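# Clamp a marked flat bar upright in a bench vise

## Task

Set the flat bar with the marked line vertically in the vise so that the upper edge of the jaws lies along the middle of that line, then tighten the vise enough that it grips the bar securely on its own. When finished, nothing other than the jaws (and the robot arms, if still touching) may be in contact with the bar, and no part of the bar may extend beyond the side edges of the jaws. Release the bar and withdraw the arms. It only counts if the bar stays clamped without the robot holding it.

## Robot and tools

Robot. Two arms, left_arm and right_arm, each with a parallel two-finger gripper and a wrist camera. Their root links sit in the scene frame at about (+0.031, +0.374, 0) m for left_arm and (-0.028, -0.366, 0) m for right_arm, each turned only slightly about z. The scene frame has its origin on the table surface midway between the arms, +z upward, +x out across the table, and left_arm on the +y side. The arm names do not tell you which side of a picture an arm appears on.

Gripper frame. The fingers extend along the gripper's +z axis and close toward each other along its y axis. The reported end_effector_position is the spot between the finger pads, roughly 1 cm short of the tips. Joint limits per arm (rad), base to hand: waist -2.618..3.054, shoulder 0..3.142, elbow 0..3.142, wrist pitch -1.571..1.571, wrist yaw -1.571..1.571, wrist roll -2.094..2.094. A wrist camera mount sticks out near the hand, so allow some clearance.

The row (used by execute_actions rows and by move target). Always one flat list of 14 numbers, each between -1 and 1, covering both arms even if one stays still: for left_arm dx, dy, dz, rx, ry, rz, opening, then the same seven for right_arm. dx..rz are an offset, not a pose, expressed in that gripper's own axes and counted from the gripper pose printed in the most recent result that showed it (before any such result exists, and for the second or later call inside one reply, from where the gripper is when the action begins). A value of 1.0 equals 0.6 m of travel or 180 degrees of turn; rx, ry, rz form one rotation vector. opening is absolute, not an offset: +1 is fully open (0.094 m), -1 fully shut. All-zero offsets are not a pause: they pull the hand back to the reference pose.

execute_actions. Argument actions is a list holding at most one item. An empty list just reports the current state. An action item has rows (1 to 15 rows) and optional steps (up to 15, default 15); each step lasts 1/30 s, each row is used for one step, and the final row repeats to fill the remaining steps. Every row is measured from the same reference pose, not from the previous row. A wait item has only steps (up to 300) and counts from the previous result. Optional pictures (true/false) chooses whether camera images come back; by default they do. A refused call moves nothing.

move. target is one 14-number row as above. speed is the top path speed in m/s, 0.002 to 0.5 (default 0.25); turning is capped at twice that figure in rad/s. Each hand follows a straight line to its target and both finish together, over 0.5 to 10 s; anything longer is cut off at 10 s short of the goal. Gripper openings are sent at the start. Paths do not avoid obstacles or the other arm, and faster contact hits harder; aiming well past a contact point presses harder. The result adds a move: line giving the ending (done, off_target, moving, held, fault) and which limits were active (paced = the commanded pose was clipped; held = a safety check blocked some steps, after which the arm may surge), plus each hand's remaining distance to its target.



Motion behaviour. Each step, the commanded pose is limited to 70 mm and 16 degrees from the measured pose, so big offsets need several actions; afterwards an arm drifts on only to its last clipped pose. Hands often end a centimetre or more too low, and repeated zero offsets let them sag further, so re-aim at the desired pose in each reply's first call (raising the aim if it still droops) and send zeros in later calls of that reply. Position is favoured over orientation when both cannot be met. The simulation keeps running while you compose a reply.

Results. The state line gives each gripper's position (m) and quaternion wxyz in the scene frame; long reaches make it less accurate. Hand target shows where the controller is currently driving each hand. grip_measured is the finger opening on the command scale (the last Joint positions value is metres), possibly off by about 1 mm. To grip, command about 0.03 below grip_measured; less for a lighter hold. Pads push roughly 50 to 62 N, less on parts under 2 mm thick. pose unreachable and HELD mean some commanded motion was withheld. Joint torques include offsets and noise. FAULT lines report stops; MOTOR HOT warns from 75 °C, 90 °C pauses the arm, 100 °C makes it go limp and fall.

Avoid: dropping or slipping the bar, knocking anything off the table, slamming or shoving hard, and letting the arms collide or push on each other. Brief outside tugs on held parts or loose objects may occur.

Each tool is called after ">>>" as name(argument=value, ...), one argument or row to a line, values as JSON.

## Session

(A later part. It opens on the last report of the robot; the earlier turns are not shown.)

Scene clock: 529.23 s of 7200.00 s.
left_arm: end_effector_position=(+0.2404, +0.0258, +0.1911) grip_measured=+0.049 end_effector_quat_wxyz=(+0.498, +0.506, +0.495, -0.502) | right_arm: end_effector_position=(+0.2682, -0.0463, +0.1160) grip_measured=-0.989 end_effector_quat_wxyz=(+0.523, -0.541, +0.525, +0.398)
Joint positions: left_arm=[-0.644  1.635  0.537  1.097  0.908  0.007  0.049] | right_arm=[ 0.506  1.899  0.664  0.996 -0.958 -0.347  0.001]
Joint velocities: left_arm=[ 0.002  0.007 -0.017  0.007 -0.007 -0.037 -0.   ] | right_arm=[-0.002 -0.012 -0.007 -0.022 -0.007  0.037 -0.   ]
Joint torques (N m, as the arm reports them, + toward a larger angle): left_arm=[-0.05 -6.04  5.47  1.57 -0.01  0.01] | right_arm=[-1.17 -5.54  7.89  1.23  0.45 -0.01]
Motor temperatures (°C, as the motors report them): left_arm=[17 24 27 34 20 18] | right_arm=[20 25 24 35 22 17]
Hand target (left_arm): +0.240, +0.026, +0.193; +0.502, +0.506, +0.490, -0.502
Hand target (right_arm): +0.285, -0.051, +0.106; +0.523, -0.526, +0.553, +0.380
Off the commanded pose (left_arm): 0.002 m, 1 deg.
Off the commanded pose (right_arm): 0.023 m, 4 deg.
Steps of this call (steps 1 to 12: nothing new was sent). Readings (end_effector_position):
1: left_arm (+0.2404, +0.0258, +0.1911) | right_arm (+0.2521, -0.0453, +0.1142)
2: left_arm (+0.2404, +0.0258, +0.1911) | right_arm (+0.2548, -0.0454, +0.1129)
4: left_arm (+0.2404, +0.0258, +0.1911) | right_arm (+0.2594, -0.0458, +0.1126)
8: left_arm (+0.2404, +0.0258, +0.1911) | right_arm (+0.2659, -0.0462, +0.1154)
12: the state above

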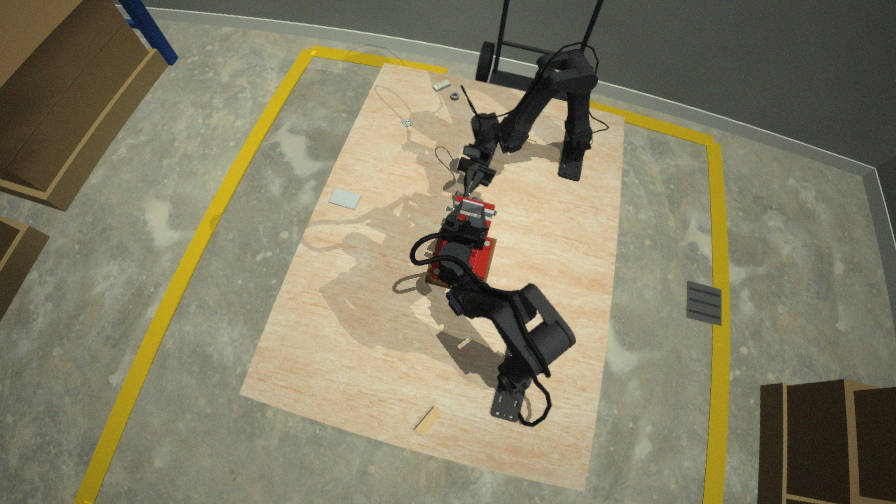

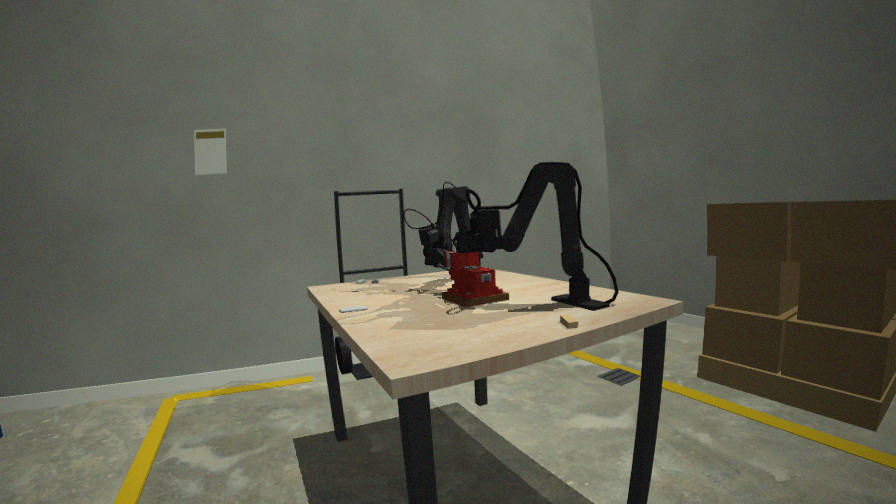

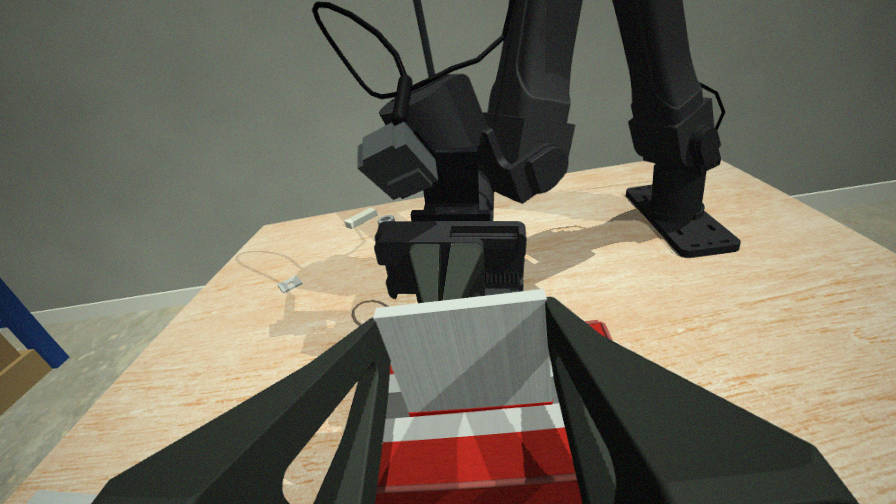

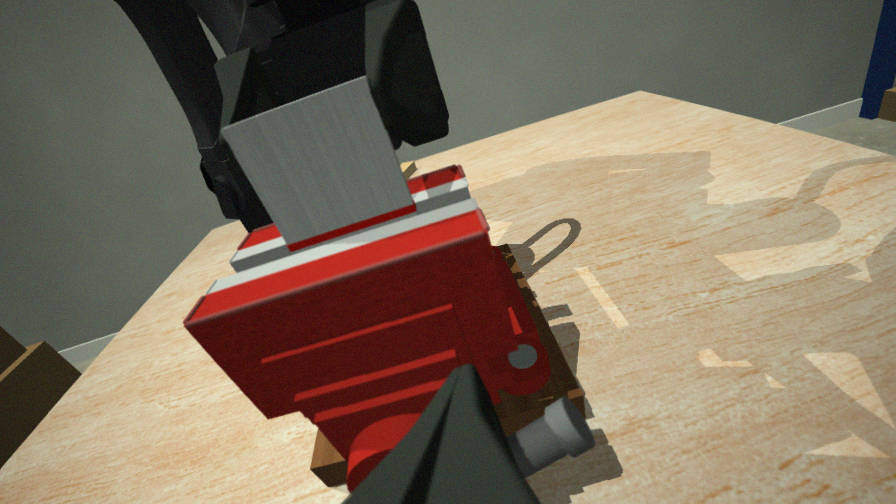

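>>> execute_actions(
  actions=[
    {"rows":[[-0.003,0,0,0,-0.003,0.003,0,0.0466,-0.0407,0.0112,0.0185,0.0155,0.0271,-1],[-0.003,0,0,0,-0.003,0.003,0,0.0569,-0.0397,0.0128,0.0176,0.0187,0.0314,-1],[-0.003,0,0,0,-0.003,0.003,0,0.0672,-0.0376,0.0141,0.0166,0.022,0.0356,-1],[-0.003,0,0,0,-0.003,0.003,0,0.0753,-0.0351,0.0152,0.0154,0.0247,0.0391,-1],[-0.003,0,0,0,-0.003,0.003,0,0.0834,-0.0318,0.016,0.0141,0.0274,0.0426,-1],[-0.003,0,0,0,-0.003,0.003,0,0.0928,-0.0268,0.017,0.0123,0.0307,0.0467,-1],[-0.003,0,0,0,-0.003,0.003,0,0.0999,-0.0223,0.0177,0.0106,0.0333,0.05,-1],[-0.003,0,0,0,-0.003,0.003,0,0.1069,-0.0169,0.0182,0.0088,0.036,0.0533,-1],[-0.003,0,0,0,-0.003,0.003,0,0.1144,-0.0097,0.0187,0.0064,0.039,0.0569,-1],[-0.003,0,0,0,-0.003,0.003,0,0.1202,-0.0031,0.0189,0.0044,0.0413,0.0597,-1],[-0.003,0,0,0,-0.003,0.003,0,0.1255,0.004,0.019,0.0022,0.0436,0.0624,-1],[-0.003,0,0,0,-0.003,0.003,0,0.1306,0.0134,0.0199,-0.0006,0.0462,0.0653,-1],[-0.003,0,0,0,-0.003,0.003,0,0.1343,0.0223,0.0206,-0.0032,0.0482,0.0676,-1],[-0.003,0,0,0,-0.003,0.003,0,0.1372,0.0311,0.0212,-0.0058,0.0501,0.0694,-1],[-0.003,0,0,0,-0.003,0.003,0,0.14,0.0415,0.0215,-0.0087,0.052,0.0714,-1]],"steps":15},
  ],
  pictures=false,
)

>>> execute_actions(
  actions=[
    {"rows":[[-0.003,0,0,0,-0.003,0.003,0,0.061,0.0612,0.012,-0.025,0.0244,0.0278,-1],[-0.003,0,0,0,-0.003,0.003,0,0.0628,0.0712,0.0107,-0.028,0.0257,0.0289,-1],[-0.003,0,0,0,-0.003,0.003,0,0.0636,0.0816,0.0092,-0.0306,0.0266,0.0297,-1],[-0.003,0,0,0,-0.003,0.003,0,0.0626,0.0925,0.0099,-0.0346,0.0271,0.0293,-1],[-0.003,0,0,0,-0.003,0.003,0,0.0606,0.1031,0.0108,-0.0383,0.0272,0.0285,-1],[-0.003,0,0,0,-0.003,0.003,0,0.0582,0.1131,0.0085,-0.0407,0.0271,0.0279,-1],[-0.003,0,0,0,-0.003,0.003,0,0.0546,0.1229,0.0061,-0.043,0.0267,0.0268,-1],[-0.003,0,0,0,-0.003,0.003,0,0.0502,0.132,0.0036,-0.0451,0.026,0.0253,-1],[-0.003,0,0,0,-0.003,0.003,0,0.0448,0.1407,0.001,-0.0469,0.0249,0.0234,-1],[-0.003,0,0,0,-0.003,0.003,0,0.0387,0.1486,-0.0017,-0.0484,0.0235,0.0211,-1],[-0.003,0,0,0,-0.003,0.003,0,0.0316,0.1559,-0.0044,-0.0497,0.0218,0.0185,-1],[-0.003,0,0,0,-0.003,0.003,0,0.0237,0.1623,-0.0072,-0.0508,0.0198,0.0155,-1],[-0.003,0,0,0,-0.003,0.003,0,0.0149,0.1679,-0.0101,-0.0515,0.0175,0.0121,-1],[-0.003,0,0,0,-0.003,0.003,0,0.0051,0.1724,-0.0128,-0.0518,0.0147,0.0081,-1],[-0.003,0,0,0,-0.003,0.003,0,-0.0055,0.176,-0.0158,-0.0519,0.0117,0.004,-1]],"steps":15},
  ],
  pictures=false,
)

>>> execute_actions(
  actions=[
    {"rows":[[-0.003,0,0,0,-0.003,0.003,0,-0.0559,0.0785,-0.0093,-0.0464,-0.0216,-0.021,-1],[-0.003,0,0,0,-0.003,0.003,0,-0.0654,0.0808,-0.0127,-0.046,-0.0245,-0.0251,-1],[-0.003,0,0,0,-0.003,0.003,0,-0.0754,0.0821,-0.0159,-0.0453,-0.0278,-0.0293,-1],[-0.003,0,0,0,-0.003,0.003,0,-0.0854,0.0822,-0.019,-0.0443,-0.031,-0.0335,-1],[-0.003,0,0,0,-0.003,0.003,0,-0.0957,0.0812,-0.0219,-0.043,-0.0343,-0.0378,-1],[-0.003,0,0,0,-0.003,0.003,0,-0.1061,0.0793,-0.0247,-0.0414,-0.0377,-0.0422,-1],[-0.003,0,0,0,-0.003,0.003,0,-0.1163,0.0762,-0.0271,-0.0395,-0.0411,-0.0465,-1],[-0.003,0,0,0,-0.003,0.003,0,-0.1262,0.0722,-0.0294,-0.0374,-0.0444,-0.0507,-1],[-0.003,0,0,0,-0.003,0.003,0,-0.1356,0.067,-0.0312,-0.0351,-0.0477,-0.0546,-1],[-0.003,0,0,0,-0.003,0.003,0,-0.1444,0.0613,-0.0328,-0.0327,-0.0508,-0.0583,-1],[-0.003,0,0,0,-0.003,0.003,0,-0.1526,0.0544,-0.034,-0.0302,-0.0536,-0.0618,-1],[-0.003,0,0,0,-0.003,0.003,0,-0.1602,0.0469,-0.0348,-0.0274,-0.0564,-0.0649,-1],[-0.003,0,0,0,-0.003,0.003,0,-0.1669,0.0386,-0.0352,-0.0247,-0.0589,-0.0677,-1],[-0.003,0,0,0,-0.003,0.003,0,-0.1725,0.0298,-0.0352,-0.0219,-0.061,-0.07,-1],[-0.003,0,0,0,-0.003,0.003,0,-0.1773,0.0204,-0.0348,-0.019,-0.0629,-0.072,-1]],"steps":15},
  ],
  pictures=false,
)

>>> execute_actions(
  actions=[
    {"rows":[[-0.003,0,0,0,-0.003,0.003,0,-0.0974,-0.0488,-0.005,0.0087,-0.0426,-0.046,-1],[-0.003,0,0,0,-0.003,0.003,0,-0.1,-0.0591,-0.005,0.0116,-0.0439,-0.0473,-1],[-0.003,0,0,0,-0.003,0.003,0,-0.102,-0.0694,-0.005,0.0143,-0.0451,-0.0481,-1],[-0.003,0,0,0,-0.003,0.003,0,-0.103,-0.0799,-0.0041,0.017,-0.0458,-0.0485,-1],[-0.003,0,0,0,-0.003,0.003,0,-0.1026,-0.0903,-0.0029,0.0196,-0.0462,-0.0485,-1],[-0.003,0,0,0,-0.003,0.003,0,-0.1008,-0.1004,-0.0015,0.0221,-0.0462,-0.048,-1],[-0.003,0,0,0,-0.003,0.003,0,-0.0973,-0.1106,0.0003,0.0244,-0.0458,-0.0468,-1],[-0.003,0,0,0,-0.003,0.003,0,-0.0926,-0.1204,0.0023,0.0265,-0.0449,-0.0451,-1],[-0.003,0,0,0,-0.003,0.003,0,-0.0869,-0.1296,0.0047,0.0285,-0.0437,-0.043,-1],[-0.003,0,0,0,-0.003,0.003,0,-0.0804,-0.1383,0.007,0.0301,-0.0421,-0.0405,-1],[-0.003,0,0,0,-0.003,0.003,0,-0.0731,-0.1464,0.0096,0.0316,-0.0403,-0.0377,-1],[-0.003,0,0,0,-0.003,0.003,0,-0.064,-0.1536,0.0122,0.0327,-0.0382,-0.0345,-1],[-0.003,0,0,0,-0.003,0.003,0,-0.054,-0.158,0.0148,0.0335,-0.0358,-0.0309,-1],[-0.003,0,0,0,-0.003,0.003,0,-0.043,-0.161,0.0174,0.034,-0.033,-0.027,-1],[-0.003,0,0,0,-0.003,0.003,0,-0.03,-0.162,0.02,0.034,-0.029,-0.022,-1]],"steps":15},
  ],
  pictures=false,
)

>>> execute_actions(
  actions=[
    {"steps":12},
  ],
)

Scene clock: 589.73 s of 7200.00 s.
left_arm: end_effector_position=(+0.2404, +0.0258, +0.1911) grip_measured=+0.049 end_effector_quat_wxyz=(+0.498, +0.506, +0.495, -0.502) | right_arm: end_effector_position=(+0.2840, -0.0458, +0.0674) grip_measured=-0.989 end_effector_quat_wxyz=(+0.491, -0.517, +0.579, +0.394)
Joint positions: left_arm=[-0.644  1.635  0.537  1.097  0.908  0.007  0.049] | right_arm=[ 0.505  2.047  0.698  1.011 -0.898 -0.32   0.001]
Joint velocities: left_arm=[-0.017 -0.002 -0.002 -0.007  0.051 -0.007 -0.   ] | right_arm=[ 0.125  0.007 -0.183 -0.11   0.242  0.022  0.   ]
Joint torques (N m, as the arm reports them, + toward a larger angle): left_arm=[-0.05 -6.03  5.46  1.57 -0.01  0.  ] | right_arm=[ 1.92 -6.2   2.4   0.74 -0.65 -0.03]
Motor temperatures (°C, as the motors report them): left_arm=[17 24 27 34 20 18] | right_arm=[20 24 26 34 22 17]
Hand target (left_arm): +0.240, +0.026, +0.193; +0.502, +0.506, +0.490, -0.502
Hand target (right_arm): +0.254, -0.046, +0.031; +0.424, -0.517, +0.616, +0.416
Off the commanded pose (left_arm): 0.002 m, 1 deg.
Off the commanded pose (right_arm): 0.048 m, 9 deg.
Steps of this call (steps 1 to 1800: nothing new was sent; steps 1801 to 1815: all 15 steps of this action). Readings (end_effector_position):
1801: left_arm (+0.2404, +0.0258, +0.1911) | right_arm (+0.2718, -0.0461, +0.1148)
1802: left_arm (+0.2404, +0.0258, +0.1911) | right_arm (+0.2751, -0.0448, +0.1131)
1804: left_arm (+0.2404, +0.0258, +0.1911) | right_arm (+0.2812, -0.0438, +0.1049)
1808: left_arm (+0.2404, +0.0258, +0.1911) | right_arm (+0.2845, -0.0443, +0.0873)
1815: the state above

Scene clock: 590.23 s of 7200.00 s.
left_arm: end_effector_position=(+0.2404, +0.0258, +0.1911) grip_measured=+0.049 end_effector_quat_wxyz=(+0.498, +0.506, +0.495, -0.502) | right_arm: end_effector_position=(+0.2319, -0.0542, +0.0399) grip_measured=-0.989 end_effector_quat_wxyz=(+0.454, -0.516, +0.622, +0.376)
Joint positions: left_arm=[-0.644  1.635  0.537  1.097  0.908  0.007  0.049] | right_arm=[ 0.588  1.969  0.501  1.026 -0.773 -0.32   0.001]
Joint velocities: left_arm=[-0.002  0.002 -0.007 -0.051  0.022  0.022  0.001] | right_arm=[ 0.183 -0.54  -0.432 -0.256  0.212  0.007  0.001]
Joint torques (N m, as the arm reports them, + toward a larger angle): left_arm=[-0.04 -6.04  5.47  1.57 -0.01  0.01] | right_arm=[  4.24 -10.27   3.57   1.82  -2.26  -0.06]
Motor temperatures (°C, as the motors report them): left_arm=[17 24 27 34 20 18] | right_arm=[20 25 26 34 22 17]
Hand target (left_arm): +0.240, +0.026, +0.193; +0.502, +0.506, +0.490, -0.502
Hand target (right_arm): +0.183, -0.039, +0.063; +0.435, -0.558, +0.557, +0.434
Off the commanded pose (left_arm): 0.002 m, 1 deg.
Off the commanded pose (right_arm): 0.062 m, 11 deg.
Steps of this call (steps 1 to 15: all 15 steps of this action). Readings (end_effector_position):
1: left_arm (+0.2404, +0.0258, +0.1911) | right_arm (+0.2819, -0.0456, +0.0653)
2: left_arm (+0.2404, +0.0258, +0.1911) | right_arm (+0.2791, -0.0454, +0.0628)
4: left_arm (+0.2404, +0.0258, +0.1911) | right_arm (+0.2723, -0.0452, +0.0573)
8: left_arm (+0.2404, +0.0258, +0.1911) | right_arm (+0.2617, -0.0480, +0.0445)
15: the state above

Scene clock: 590.73 s of 7200.00 s.
left_arm: end_effector_position=(+0.2404, +0.0258, +0.1911) grip_measured=+0.049 end_effector_quat_wxyz=(+0.498, +0.506, +0.495, -0.502) | right_arm: end_effector_position=(+0.2069, -0.0603, +0.0756) grip_measured=-0.989 end_effector_quat_wxyz=(+0.451, -0.536, +0.605, +0.379)
Joint positions: left_arm=[-0.644  1.635  0.537  1.097  0.908  0.007  0.049] | right_arm=[ 0.602  1.73   0.444  0.833 -0.795 -0.361  0.001]
Joint velocities: left_arm=[ 0.002  0.017 -0.007 -0.007  0.022  0.037 -0.   ] | right_arm=[-0.12  -0.061  0.173 -0.33  -0.315 -0.139  0.001]
Joint torques (N m, as the arm reports them, + toward a larger angle): left_arm=[-0.04 -6.03  5.48  1.57 -0.01  0.01] | right_arm=[  0.31 -10.29  12.41   3.03  -0.59  -0.09]
Motor temperatures (°C, as the motors report them): left_arm=[17 24 27 34 20 18] | right_arm=[20 25 26 35 22 17]
Hand target (left_arm): +0.240, +0.026, +0.193; +0.502, +0.506, +0.490, -0.502
Hand target (right_arm): +0.218, -0.044, +0.144; +0.536, -0.561, +0.502, +0.383
Off the commanded pose (left_arm): 0.002 m, 1 deg.
Off the commanded pose (right_arm): 0.077 m, 16 deg.
Steps of this call (steps 1 to 15: all 15 steps of this action). Readings (end_effector_position):
1: left_arm (+0.2404, +0.0258, +0.1911) | right_arm (+0.2284, -0.0551, +0.0416)
2: left_arm (+0.2404, +0.0258, +0.1911) | right_arm (+0.2252, -0.0562, +0.0434)
4: left_arm (+0.2404, +0.0258, +0.1911) | right_arm (+0.2193, -0.0581, +0.0481)
8: left_arm (+0.2404, +0.0258, +0.1911) | right_arm (+0.2118, -0.0596, +0.0602)
15: the state above

Scene clock: 591.23 s of 7200.00 s.
left_arm: end_effector_position=(+0.2404, +0.0258, +0.1911) grip_measured=+0.049 end_effector_quat_wxyz=(+0.498, +0.506, +0.495, -0.502) | right_arm: end_effector_position=(+0.2180, -0.0657, +0.0751) grip_measured=-0.989 end_effector_quat_wxyz=(-0.402, +0.540, -0.584, -0.454)
Joint positions: left_arm=[-0.644  1.635  0.537  1.097  0.908  0.007  0.049] | right_arm=[ 0.498  1.831  0.577  0.692 -1.05  -0.399  0.001]
Joint velocities: left_arm=[ 0.002  0.007 -0.017  0.066 -0.066  0.007  0.001] | right_arm=[-0.139  0.398  0.256  0.051 -0.681 -0.066  0.001]
Joint torques (N m, as the arm reports them, + toward a larger angle): left_arm=[-0.05 -6.05  5.47  1.57 -0.01  0.01] | right_arm=[-3.41 -5.61 13.91  2.52  2.98  0.02]
Motor temperatures (°C, as the motors report them): left_arm=[17 24 27 34 20 18] | right_arm=[20 25 26 35 22 17]
Hand target (left_arm): +0.240, +0.026, +0.193; +0.502, +0.506, +0.490, -0.502
Hand target (right_arm): +0.294, -0.071, +0.100; -0.507, +0.518, -0.588, -0.360
Off the commanded pose (left_arm): 0.002 m, 1 deg.
Off the commanded pose (right_arm): 0.089 m, 18 deg; orientation clipped at the last step of the last action.
Steps of this call (steps 1 to 15: all 15 steps of this action). Readings (end_effector_position):
1: left_arm (+0.2404, +0.0258, +0.1911) | right_arm (+0.2081, -0.0611, +0.0755)
2: left_arm (+0.2404, +0.0258, +0.1911) | right_arm (+0.2112, -0.0623, +0.0759)
4: left_arm (+0.2404, +0.0258, +0.1911) | right_arm (+0.2174, -0.0652, +0.0772)
8: left_arm (+0.2404, +0.0258, +0.1911) | right_arm (+0.2180, -0.0658, +0.0773)
15: the state above

Scene clock: 591.63 s of 7200.00 s.
left_arm: end_effector_position=(+0.2404, +0.0258, +0.1911) grip_measured=+0.049 end_effector_quat_wxyz=(+0.498, +0.506, +0.495, -0.502) | right_arm: end_effector_position=(+0.2174, -0.0650, +0.0748) grip_measured=-0.989 end_effector_quat_wxyz=(-0.396, +0.542, -0.573, -0.470)
Joint positions: left_arm=[-0.644  1.635  0.537  1.097  0.908  0.007  0.049] | right_arm=[ 0.489  1.86   0.596  0.696 -1.098 -0.403  0.001]
Joint velocities: left_arm=[-0.017 -0.002 -0.002 -0.081 -0.007 -0.051 -0.002] | right_arm=[ 0.007 -0.007 -0.007  0.051  0.037 -0.037 -0.001]
Joint torques (N m, as the arm reports them, + toward a larger angle): left_arm=[-0.05 -6.04  5.48  1.57  0.    0.01] | right_arm=[-3.44 -6.21 13.67  2.5   2.39  0.05]
Motor temperatures (°C, as the motors report them): left_arm=[17 24 27 34 20 18] | right_arm=[20 25 26 35 22 17]
Hand target (left_arm): +0.240, +0.026, +0.193; +0.502, +0.506, +0.490, -0.502
Hand target (right_arm): +0.294, -0.071, +0.100; -0.507, +0.518, -0.588, -0.360
Off the commanded pose (left_arm): 0.002 m, 1 deg.
Off the commanded pose (right_arm): 0.090 m, 20 deg; orientation clipped at the last step of the last action.
Steps of this call (steps 1 to 12: nothing new was sent). Readings (end_effector_position):
1: left_arm (+0.2404, +0.0258, +0.1911) | right_arm (+0.2178, -0.0653, +0.0748)
2: left_arm (+0.2404, +0.0258, +0.1911) | right_arm (+0.2176, -0.0651, +0.0747)
4: left_arm (+0.2404, +0.0258, +0.1911) | right_arm (+0.2175, -0.0651, +0.0748)
8: left_arm (+0.2404, +0.0258, +0.1911) | right_arm (+0.2175, -0.0650, +0.0748)
12: the state above

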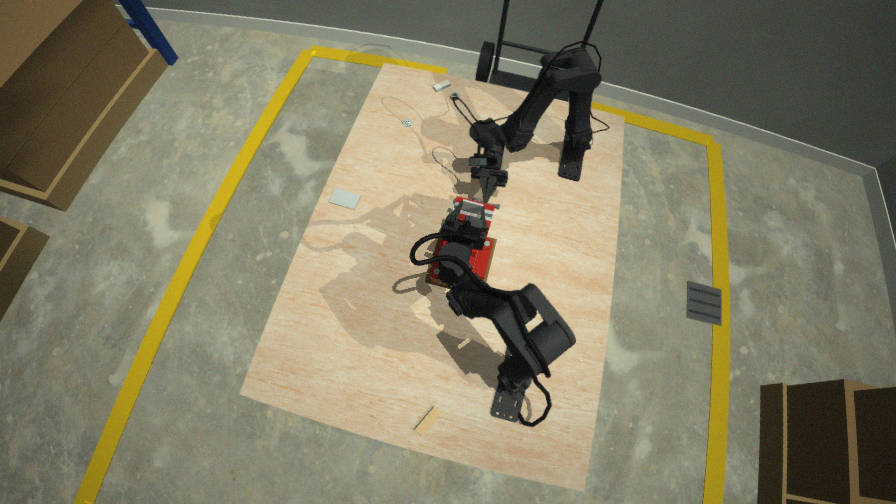

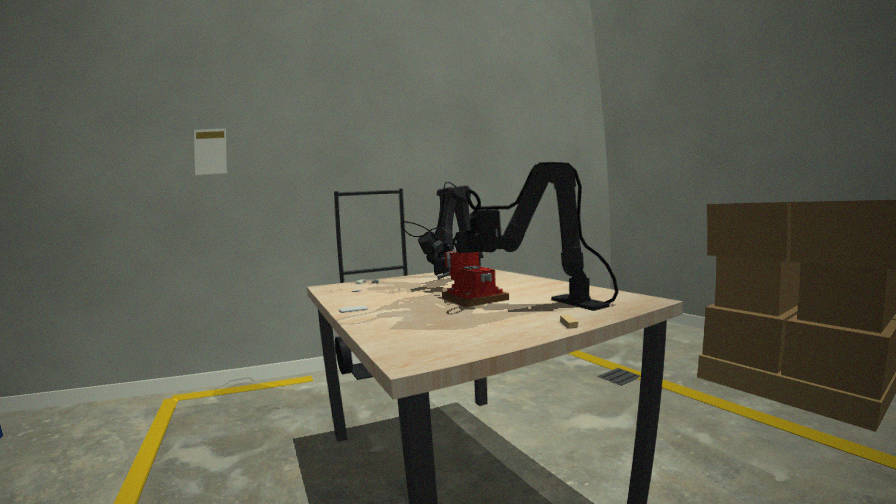

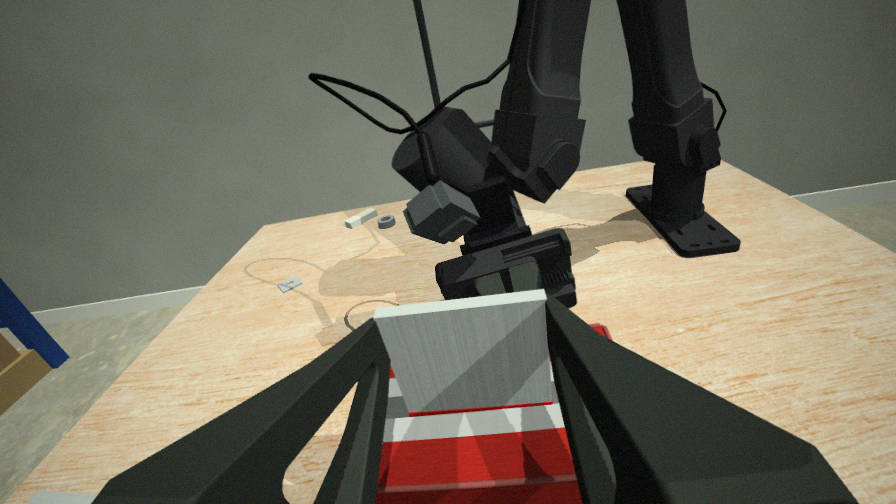

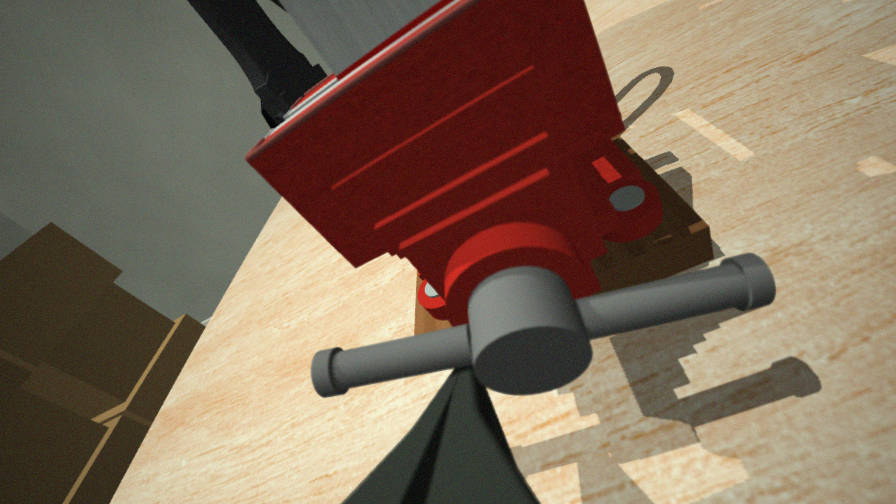

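>>> execute_actions(
  actions=[
    {"rows":[[-0.003,0,0,0,-0.003,0.003,0,0,-0.06,0,0.04,0,-0.02,-1],[-0.003,0,0,0,-0.003,0.003,0,0,-0.04,0,0.03,0,-0.015,-1],[-0.003,0,0,0,-0.003,0.003,0,0.003,-0.02,0,0.03,0,-0.01,-1],[-0.003,0,0,0,-0.003,0.003,0,0.006,0,0,0.03,-0.005,-0.01,-1],[-0.003,0,0,0,-0.003,0.003,0,0.009,0.015,0,0.03,-0.008,-0.01,-1],[-0.003,0,0,0,-0.003,0.003,0,0.012,0.03,0,0.03,-0.01,-0.01,-1],[-0.003,0,0,0,-0.003,0.003,0,0.012,0.04,0.005,0.03,-0.012,-0.01,-1],[-0.003,0,0,0,-0.003,0.003,0,0.012,0.048,0.01,0.03,-0.014,-0.01,-1],[-0.003,0,0,0,-0.003,0.003,0,0.01,0.05,0.015,0.03,-0.016,-0.01,-1]],"steps":15},
  ],
  pictures=false,
)

>>> execute_actions(
  actions=[
    {"steps":8},
  ],
)

Scene clock: 597.10 s of 7200.00 s.
left_arm: end_effector_position=(+0.2404, +0.0258, +0.1911) grip_measured=+0.049 end_effector_quat_wxyz=(+0.498, +0.506, +0.495, -0.502) | right_arm: end_effector_position=(+0.1808, -0.0611, +0.0643) grip_measured=-0.989 end_effector_quat_wxyz=(-0.417, +0.530, -0.583, -0.454)
Joint positions: left_arm=[-0.644  1.635  0.537  1.097  0.908  0.007  0.049] | right_arm=[ 0.587  1.851  0.403  1.018 -0.96  -0.27   0.001]
Joint velocities: left_arm=[ 0.002  0.002 -0.002 -0.022  0.007 -0.037  0.001] | right_arm=[ 0.007 -0.002 -0.017  0.579  0.242  0.183 -0.001]
Joint torques (N m, as the arm reports them, + toward a larger angle): left_arm=[-0.04 -6.05  5.46  1.57 -0.01  0.01] | right_arm=[ 0.44 -5.41  3.83  1.46 -0.18  0.06]
Motor temperatures (°C, as the motors report them): left_arm=[17 24 27 34 20 18] | right_arm=[21 25 28 37 23 17]
Hand target (left_arm): +0.240, +0.026, +0.193; +0.502, +0.506, +0.490, -0.502
Hand target (right_arm): +0.186, -0.059, +0.071; +0.440, -0.522, +0.577, +0.448
Off the commanded pose (left_arm): 0.002 m, 1 deg.
Off the commanded pose (right_arm): 0.009 m, 3 deg.
Steps of this call (steps 1 to 149: nothing new was sent; steps 150 to 164: all 15 steps of this action). Readings (end_effector_position):
150: left_arm (+0.2404, +0.0258, +0.1911) | right_arm (+0.2159, -0.0651, +0.0739)
151: left_arm (+0.2404, +0.0258, +0.1911) | right_arm (+0.2155, -0.0650, +0.0736)
153: left_arm (+0.2404, +0.0258, +0.1911) | right_arm (+0.2140, -0.0653, +0.0718)
157: left_arm (+0.2404, +0.0258, +0.1911) | right_arm (+0.1931, -0.0695, +0.0592)
164: the state above

Scene clock: 597.37 s of 7200.00 s.
left_arm: end_effector_position=(+0.2404, +0.0258, +0.1911) grip_measured=+0.049 end_effector_quat_wxyz=(+0.498, +0.506, +0.495, -0.502) | right_arm: end_effector_position=(+0.1883, -0.0590, +0.0738) grip_measured=-0.989 end_effector_quat_wxyz=(-0.441, +0.524, -0.575, -0.447)
Joint positions: left_arm=[-0.644  1.635  0.537  1.097  0.908  0.007  0.049] | right_arm=[ 0.587  1.851  0.403  1.084 -0.938 -0.245  0.001]
Joint velocities: left_arm=[ 0.017  0.002 -0.012 -0.095 -0.051 -0.037 -0.   ] | right_arm=[ 0.007 -0.017 -0.002  0.022 -0.007  0.051  0.001]
Joint torques (N m, as the arm reports them, + toward a larger angle): left_arm=[-0.04 -6.05  5.47  1.57 -0.01  0.01] | right_arm=[ 0.42 -5.23  3.91  1.64 -0.15  0.  ]
Motor temperatures (°C, as the motors report them): left_arm=[17 24 27 34 20 18] | right_arm=[21 25 28 37 23 17]
Hand target (left_arm): +0.240, +0.026, +0.193; +0.502, +0.506, +0.490, -0.502
Hand target (right_arm): +0.186, -0.059, +0.071; +0.440, -0.522, +0.577, +0.448
Off the commanded pose (left_arm): 0.002 m, 1 deg.
Off the commanded pose (right_arm): 0.004 m, 1 deg.
Steps of this call (steps 1 to 8: nothing new was sent). Readings (end_effector_position):
1: left_arm (+0.2404, +0.0258, +0.1911) | right_arm (+0.1827, -0.0605, +0.0667)
2: left_arm (+0.2404, +0.0258, +0.1911) | right_arm (+0.1842, -0.0601, +0.0686)
4: left_arm (+0.2404, +0.0258, +0.1911) | right_arm (+0.1863, -0.0595, +0.0712)
8: the state above

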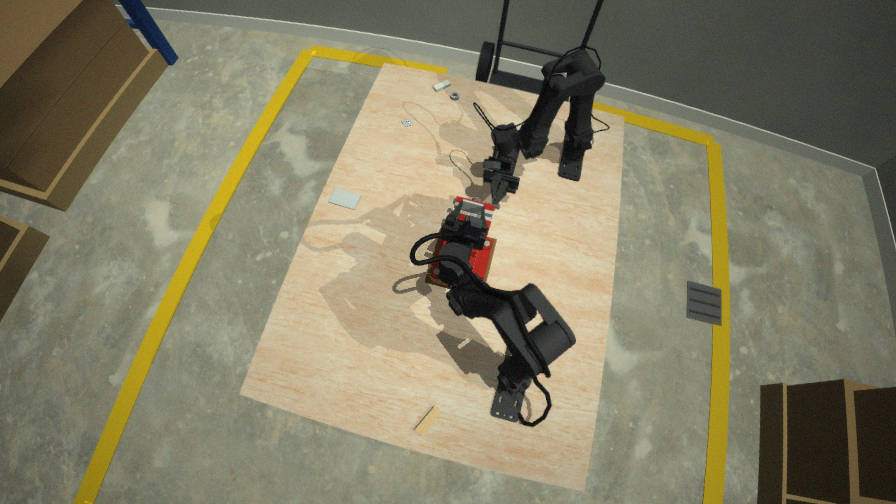

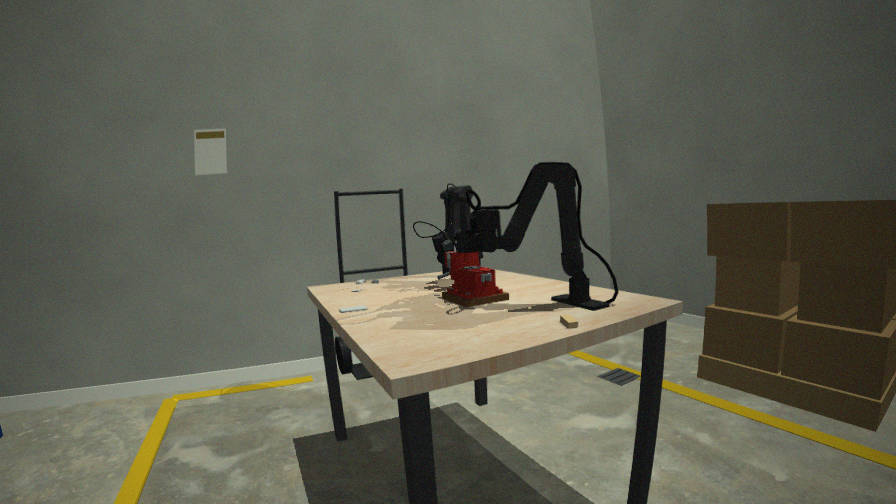

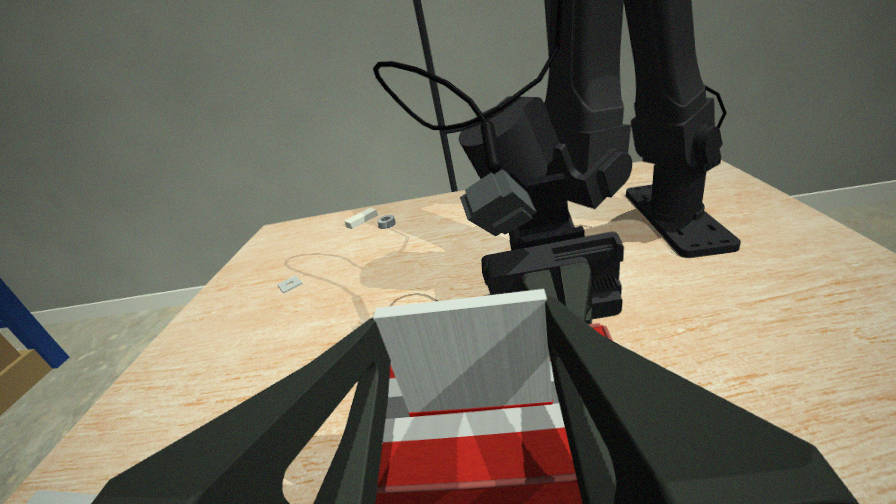

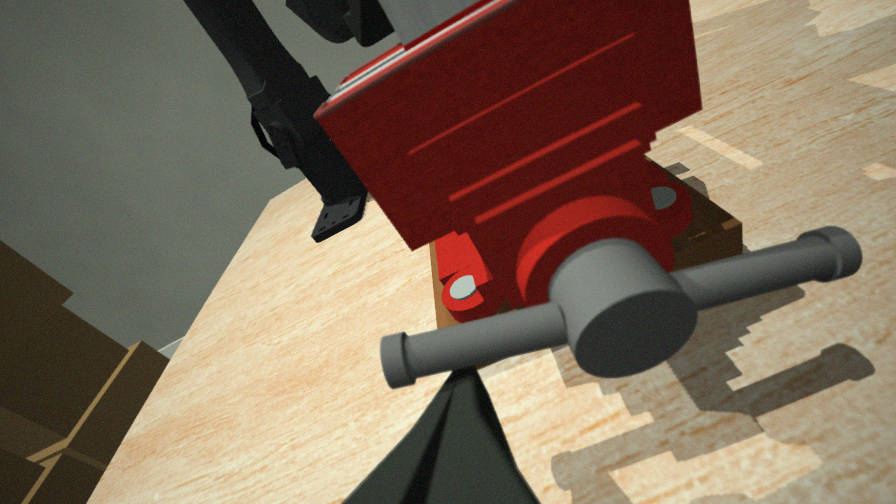

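>>> execute_actions(
  actions=[
    {"rows":[[-0.003,0,0,0,-0.003,0.003,0,-0.0003,0.0045,0.0185,-0.002,0,-0.008,-1],[-0.003,0,0,0,-0.003,0.003,0,-0.0048,0.0053,0.0311,-0.006,-0.0017,-0.0175,-1],[-0.003,0,0,0,-0.003,0.003,0,-0.0048,0.0053,0.0311,-0.006,-0.0017,-0.0175,-1],[-0.003,0,0,0,-0.003,0.003,0,-0.0128,0.0074,0.0293,-0.0057,-0.004,-0.0208,-1],[-0.003,0,0,0,-0.003,0.003,0,-0.0372,0.0138,0.0238,-0.0046,-0.0115,-0.0309,-1],[-0.003,0,0,0,-0.003,0.003,0,-0.0615,0.0166,0.0184,-0.0027,-0.0191,-0.0409,-1],[-0.003,0,0,0,-0.003,0.003,0,-0.0826,0.0173,0.0138,-0.0006,-0.0257,-0.0497,-1],[-0.003,0,0,0,-0.003,0.003,0,-0.0948,0.0116,0.0116,0.0021,-0.0299,-0.0547,-1],[-0.003,0,0,0,-0.003,0.003,0,-0.1058,0.0025,0.0098,0.0056,-0.0338,-0.0593,-1],[-0.003,0,0,0,-0.003,0.003,0,-0.1142,-0.0067,0.0083,0.0088,-0.0369,-0.0629,-1],[-0.003,0,0,0,-0.003,0.003,0,-0.1218,-0.0168,0.0074,0.0122,-0.0397,-0.0661,-1],[-0.003,0,0,0,-0.003,0.003,0,-0.1271,-0.0262,0.0066,0.0151,-0.0418,-0.0684,-1],[-0.003,0,0,0,-0.003,0.003,0,-0.1294,-0.031,0.0064,0.0166,-0.0428,-0.0694,-1],[-0.003,0,0,0,-0.003,0.003,0,-0.1316,-0.0359,0.0062,0.0181,-0.0437,-0.0703,-1],[-0.003,0,0,0,-0.003,0.003,0,-0.1348,-0.0463,0.006,0.021,-0.0451,-0.0717,-1]],"steps":15},
  ],
  pictures=false,
)

>>> execute_actions(
  actions=[
    {"rows":[[-0.003,0,0,0,-0.003,0.003,0,-0.0904,-0.0548,-0.0059,0.0211,-0.0385,-0.0461,-1],[-0.003,0,0,0,-0.003,0.003,0,-0.0915,-0.0651,-0.0055,0.0238,-0.0397,-0.0469,-1],[-0.003,0,0,0,-0.003,0.003,0,-0.0915,-0.0756,-0.0049,0.0265,-0.0404,-0.0473,-1],[-0.003,0,0,0,-0.003,0.003,0,-0.0904,-0.086,-0.004,0.0291,-0.0408,-0.0473,-1],[-0.003,0,0,0,-0.003,0.003,0,-0.0883,-0.0961,-0.0028,0.0316,-0.0408,-0.0468,-1],[-0.003,0,0,0,-0.003,0.003,0,-0.0845,-0.1063,-0.0013,0.0339,-0.0404,-0.0456,-1],[-0.003,0,0,0,-0.003,0.003,0,-0.0795,-0.1161,0.0005,0.036,-0.0395,-0.0439,-1],[-0.003,0,0,0,-0.003,0.003,0,-0.0735,-0.1253,0.0026,0.038,-0.0383,-0.0418,-1],[-0.003,0,0,0,-0.003,0.003,0,-0.0667,-0.134,0.0047,0.0396,-0.0367,-0.0393,-1],[-0.003,0,0,0,-0.003,0.003,0,-0.0591,-0.1421,0.0071,0.0411,-0.0349,-0.0365,-1],[-0.003,0,0,0,-0.003,0.003,0,-0.0507,-0.1493,0.0095,0.0422,-0.0328,-0.0333,-1],[-0.003,0,0,0,-0.003,0.003,0,-0.0415,-0.1555,0.012,0.043,-0.0304,-0.0297,-1],[-0.003,0,0,0,-0.003,0.003,0,-0.032,-0.1608,0.0146,0.0436,-0.0278,-0.026,-1],[-0.003,0,0,0,-0.003,0.003,0,-0.0211,-0.1648,0.0174,0.0437,-0.0246,-0.0216,-1],[-0.003,0,0,0,-0.003,0.003,0,-0.0073,-0.1633,0.0205,0.0421,-0.0202,-0.0159,-1]],"steps":15},
  ],
  pictures=false,
)

>>> execute_actions(
  actions=[
    {"steps":12},
  ],
)

Scene clock: 640.93 s of 7200.00 s.
left_arm: end_effector_position=(+0.2404, +0.0258, +0.1911) grip_measured=+0.049 end_effector_quat_wxyz=(+0.498, +0.506, +0.495, -0.502) | right_arm: end_effector_position=(+0.1995, -0.0472, +0.1127) grip_measured=-0.989 end_effector_quat_wxyz=(-0.488, +0.535, -0.541, -0.427)
Joint positions: left_arm=[-0.644  1.635  0.537  1.097  0.908  0.007  0.049] | right_arm=[ 0.611  1.747  0.45   1.039 -0.897 -0.264  0.001]
Joint velocities: left_arm=[-0.007  0.017  0.017  0.037 -0.081  0.022 -0.   ] | right_arm=[-0.178  0.002  0.276  0.007 -0.095 -0.037  0.001]
Joint torques (N m, as the arm reports them, + toward a larger angle): left_arm=[-0.05 -6.05  5.46  1.57 -0.01  0.01] | right_arm=[-0.69 -7.32 10.27  2.14 -0.03 -0.13]
Motor temperatures (°C, as the motors report them): left_arm=[17 24 27 34 20 18] | right_arm=[20 24 24 37 22 17]
Hand target (left_arm): +0.240, +0.026, +0.193; +0.502, +0.506, +0.490, -0.502
Hand target (right_arm): +0.219, -0.043, +0.150; -0.545, +0.539, -0.496, -0.409
Off the commanded pose (left_arm): 0.002 m, 1 deg.
Off the commanded pose (right_arm): 0.044 m, 9 deg.
Steps of this call (steps 1 to 1292: nothing new was sent; steps 1293 to 1307: all 15 steps of this action). Readings (end_effector_position):
1293: left_arm (+0.2404, +0.0258, +0.1911) | right_arm (+0.1891, -0.0579, +0.0749)
1294: left_arm (+0.2404, +0.0258, +0.1911) | right_arm (+0.1875, -0.0553, +0.0740)
1296: left_arm (+0.2404, +0.0258, +0.1911) | right_arm (+0.1824, -0.0491, +0.0712)
1300: left_arm (+0.2404, +0.0258, +0.1911) | right_arm (+0.1792, -0.0465, +0.0813)
1307: the state above

Scene clock: 641.43 s of 7200.00 s.
left_arm: end_effector_position=(+0.2404, +0.0258, +0.1911) grip_measured=+0.049 end_effector_quat_wxyz=(+0.498, +0.506, +0.495, -0.502) | right_arm: end_effector_position=(+0.2716, -0.0412, +0.1323) grip_measured=-0.989 end_effector_quat_wxyz=(+0.542, -0.522, +0.513, +0.414)
Joint positions: left_arm=[-0.644  1.635  0.537  1.097  0.908  0.007  0.049] | right_arm=[ 0.514  1.919  0.672  1.125 -0.953 -0.241  0.001]
Joint velocities: left_arm=[-0.002  0.017 -0.012 -0.066 -0.007  0.022  0.   ] | right_arm=[-0.1    0.632  0.291  0.183  0.154 -0.037 -0.002]
Joint torques (N m, as the arm reports them, + toward a larger angle): left_arm=[-0.05 -6.06  5.48  1.57 -0.01  0.  ] | right_arm=[-0.6  -6.05  7.59  1.18  0.54  0.05]
Motor temperatures (°C, as the motors report them): left_arm=[17 24 27 34 20 18] | right_arm=[20 24 25 37 22 17]
Hand target (left_arm): +0.240, +0.026, +0.193; +0.502, +0.506, +0.490, -0.502
Hand target (right_arm): +0.295, -0.044, +0.120; +0.549, -0.502, +0.540, +0.394
Off the commanded pose (left_arm): 0.002 m, 1 deg.
Off the commanded pose (right_arm): 0.029 m, 4 deg.
Steps of this call (steps 1 to 15: all 15 steps of this action). Readings (end_effector_position):
1: left_arm (+0.2404, +0.0258, +0.1911) | right_arm (+0.2034, -0.0475, +0.1154)
2: left_arm (+0.2404, +0.0258, +0.1911) | right_arm (+0.2077, -0.0480, +0.1187)
4: left_arm (+0.2404, +0.0258, +0.1911) | right_arm (+0.2181, -0.0497, +0.1247)
8: left_arm (+0.2404, +0.0258, +0.1911) | right_arm (+0.2334, -0.0473, +0.1334)
15: the state above

Scene clock: 641.83 s of 7200.00 s.
left_arm: end_effector_position=(+0.2404, +0.0258, +0.1911) grip_measured=+0.049 end_effector_quat_wxyz=(+0.498, +0.506, +0.495, -0.502) | right_arm: end_effector_position=(+0.2807, -0.0414, +0.1227) grip_measured=-0.989 end_effector_quat_wxyz=(+0.543, -0.514, +0.525, +0.407)
Joint positions: left_arm=[-0.644  1.635  0.537  1.097  0.908  0.007  0.049] | right_arm=[ 0.509  1.959  0.686  1.14  -0.931 -0.239  0.001]
Joint velocities: left_arm=[-0.007  0.007  0.002  0.037 -0.007 -0.022 -0.   ] | right_arm=[-0.007 -0.012  0.017 -0.007 -0.007 -0.007  0.001]
Joint torques (N m, as the arm reports them, + toward a larger angle): left_arm=[-0.05 -6.05  5.47  1.57 -0.01  0.01] | right_arm=[-0.79 -6.55  7.98  1.41  0.43  0.01]
Motor temperatures (°C, as the motors report them): left_arm=[17 24 27 34 20 18] | right_arm=[20 24 25 37 22 17]
Hand target (left_arm): +0.240, +0.026, +0.193; +0.502, +0.506, +0.490, -0.502
Hand target (right_arm): +0.295, -0.044, +0.120; +0.549, -0.502, +0.540, +0.394
Off the commanded pose (left_arm): 0.002 m, 1 deg.
Off the commanded pose (right_arm): 0.017 m, 3 deg.
Steps of this call (steps 1 to 12: nothing new was sent). Readings (end_effector_position):
1: left_arm (+0.2404, +0.0258, +0.1911) | right_arm (+0.2753, -0.0412, +0.1284)
2: left_arm (+0.2404, +0.0258, +0.1911) | right_arm (+0.2778, -0.0412, +0.1253)
4: left_arm (+0.2404, +0.0258, +0.1911) | right_arm (+0.2798, -0.0413, +0.1227)
8: left_arm (+0.2404, +0.0258, +0.1911) | right_arm (+0.2807, -0.0414, +0.1227)
12: the state above

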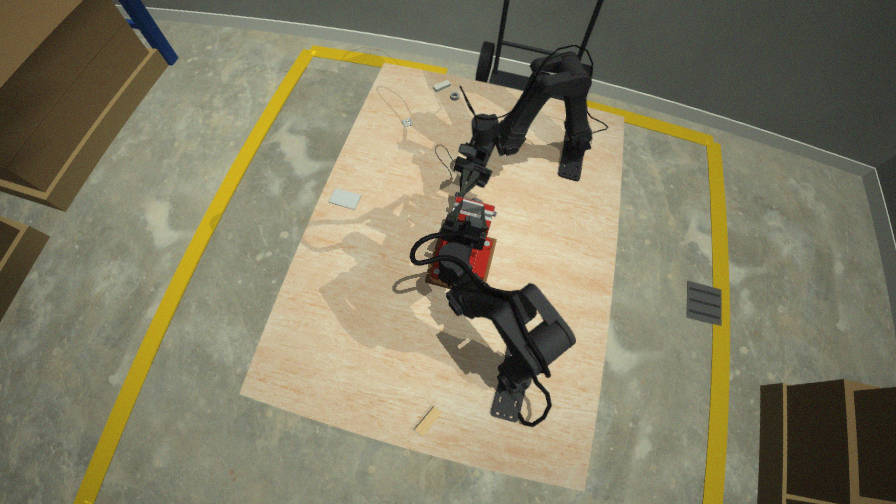

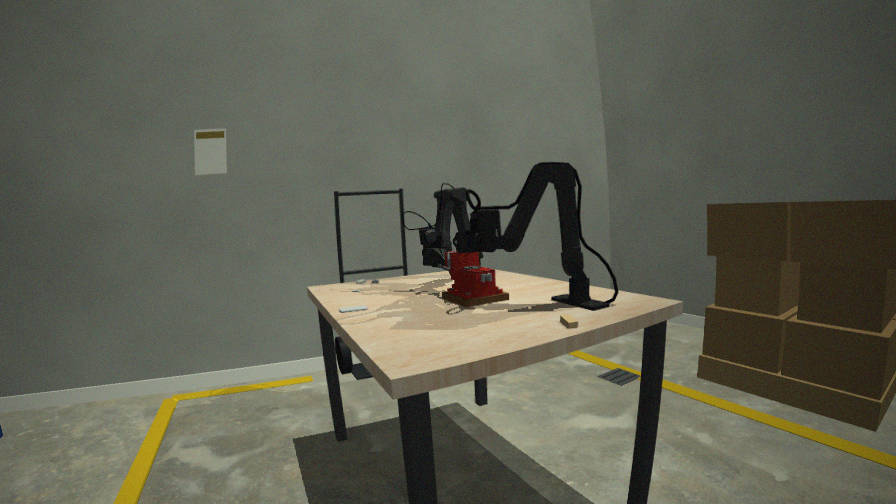

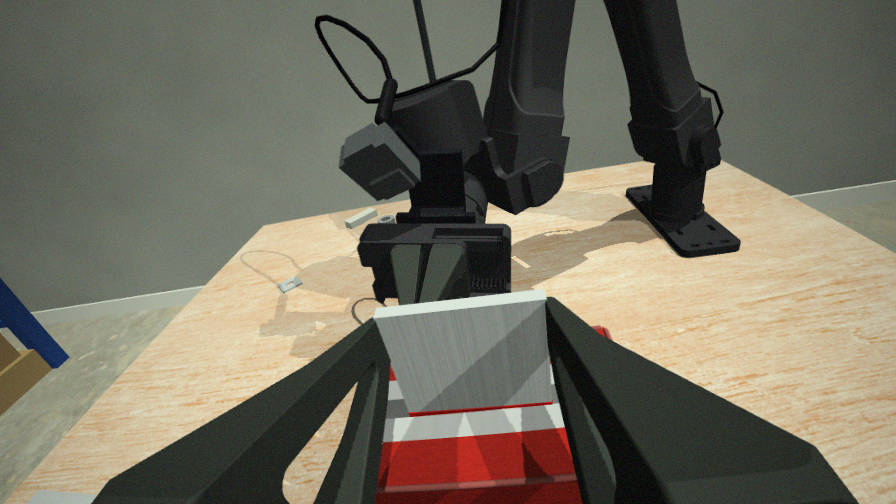

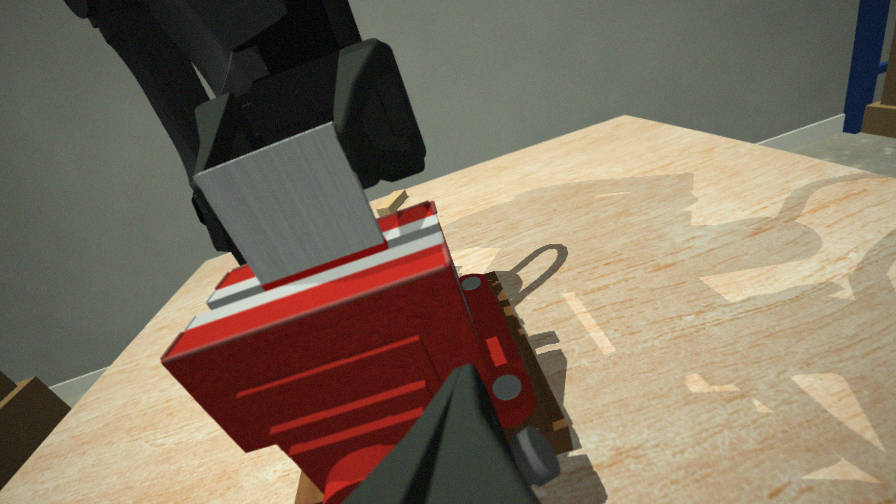

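>>> zoom_image(
  camera="cam_left_wrist",
  region=[370, 360, 490, 450],
)

>>> zoom_image(
  camera="cam_right_wrist",
  region=[200, 190, 460, 330],
)

>>> zoom_image(
  camera="cam_high",
  region=[445, 180, 505, 230],
)

Region (370, 360, 490, 450) of cam_left_wrist's 896x504 image, scaled by 4.200, with more detail than that image has; it fills the top 378 rows of this view, and the rest is white.

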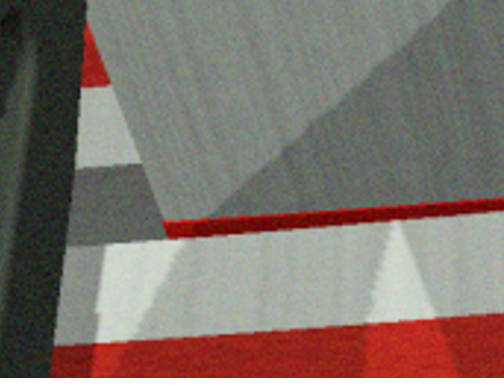

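Region (200, 190, 460, 330) of cam_right_wrist's 896x504 image, scaled by 1.938, with more detail than that image has; it fills the top 271 rows of this view, and the rest is white.

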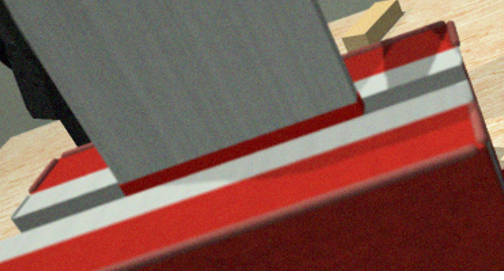

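Region (445, 180, 505, 230) of cam_high's 896x504 image, scaled by 8.400, with more detail than that image has.

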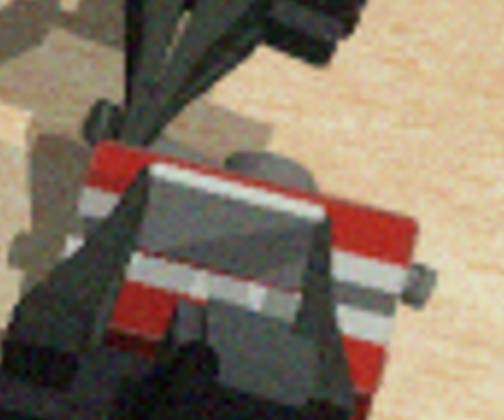

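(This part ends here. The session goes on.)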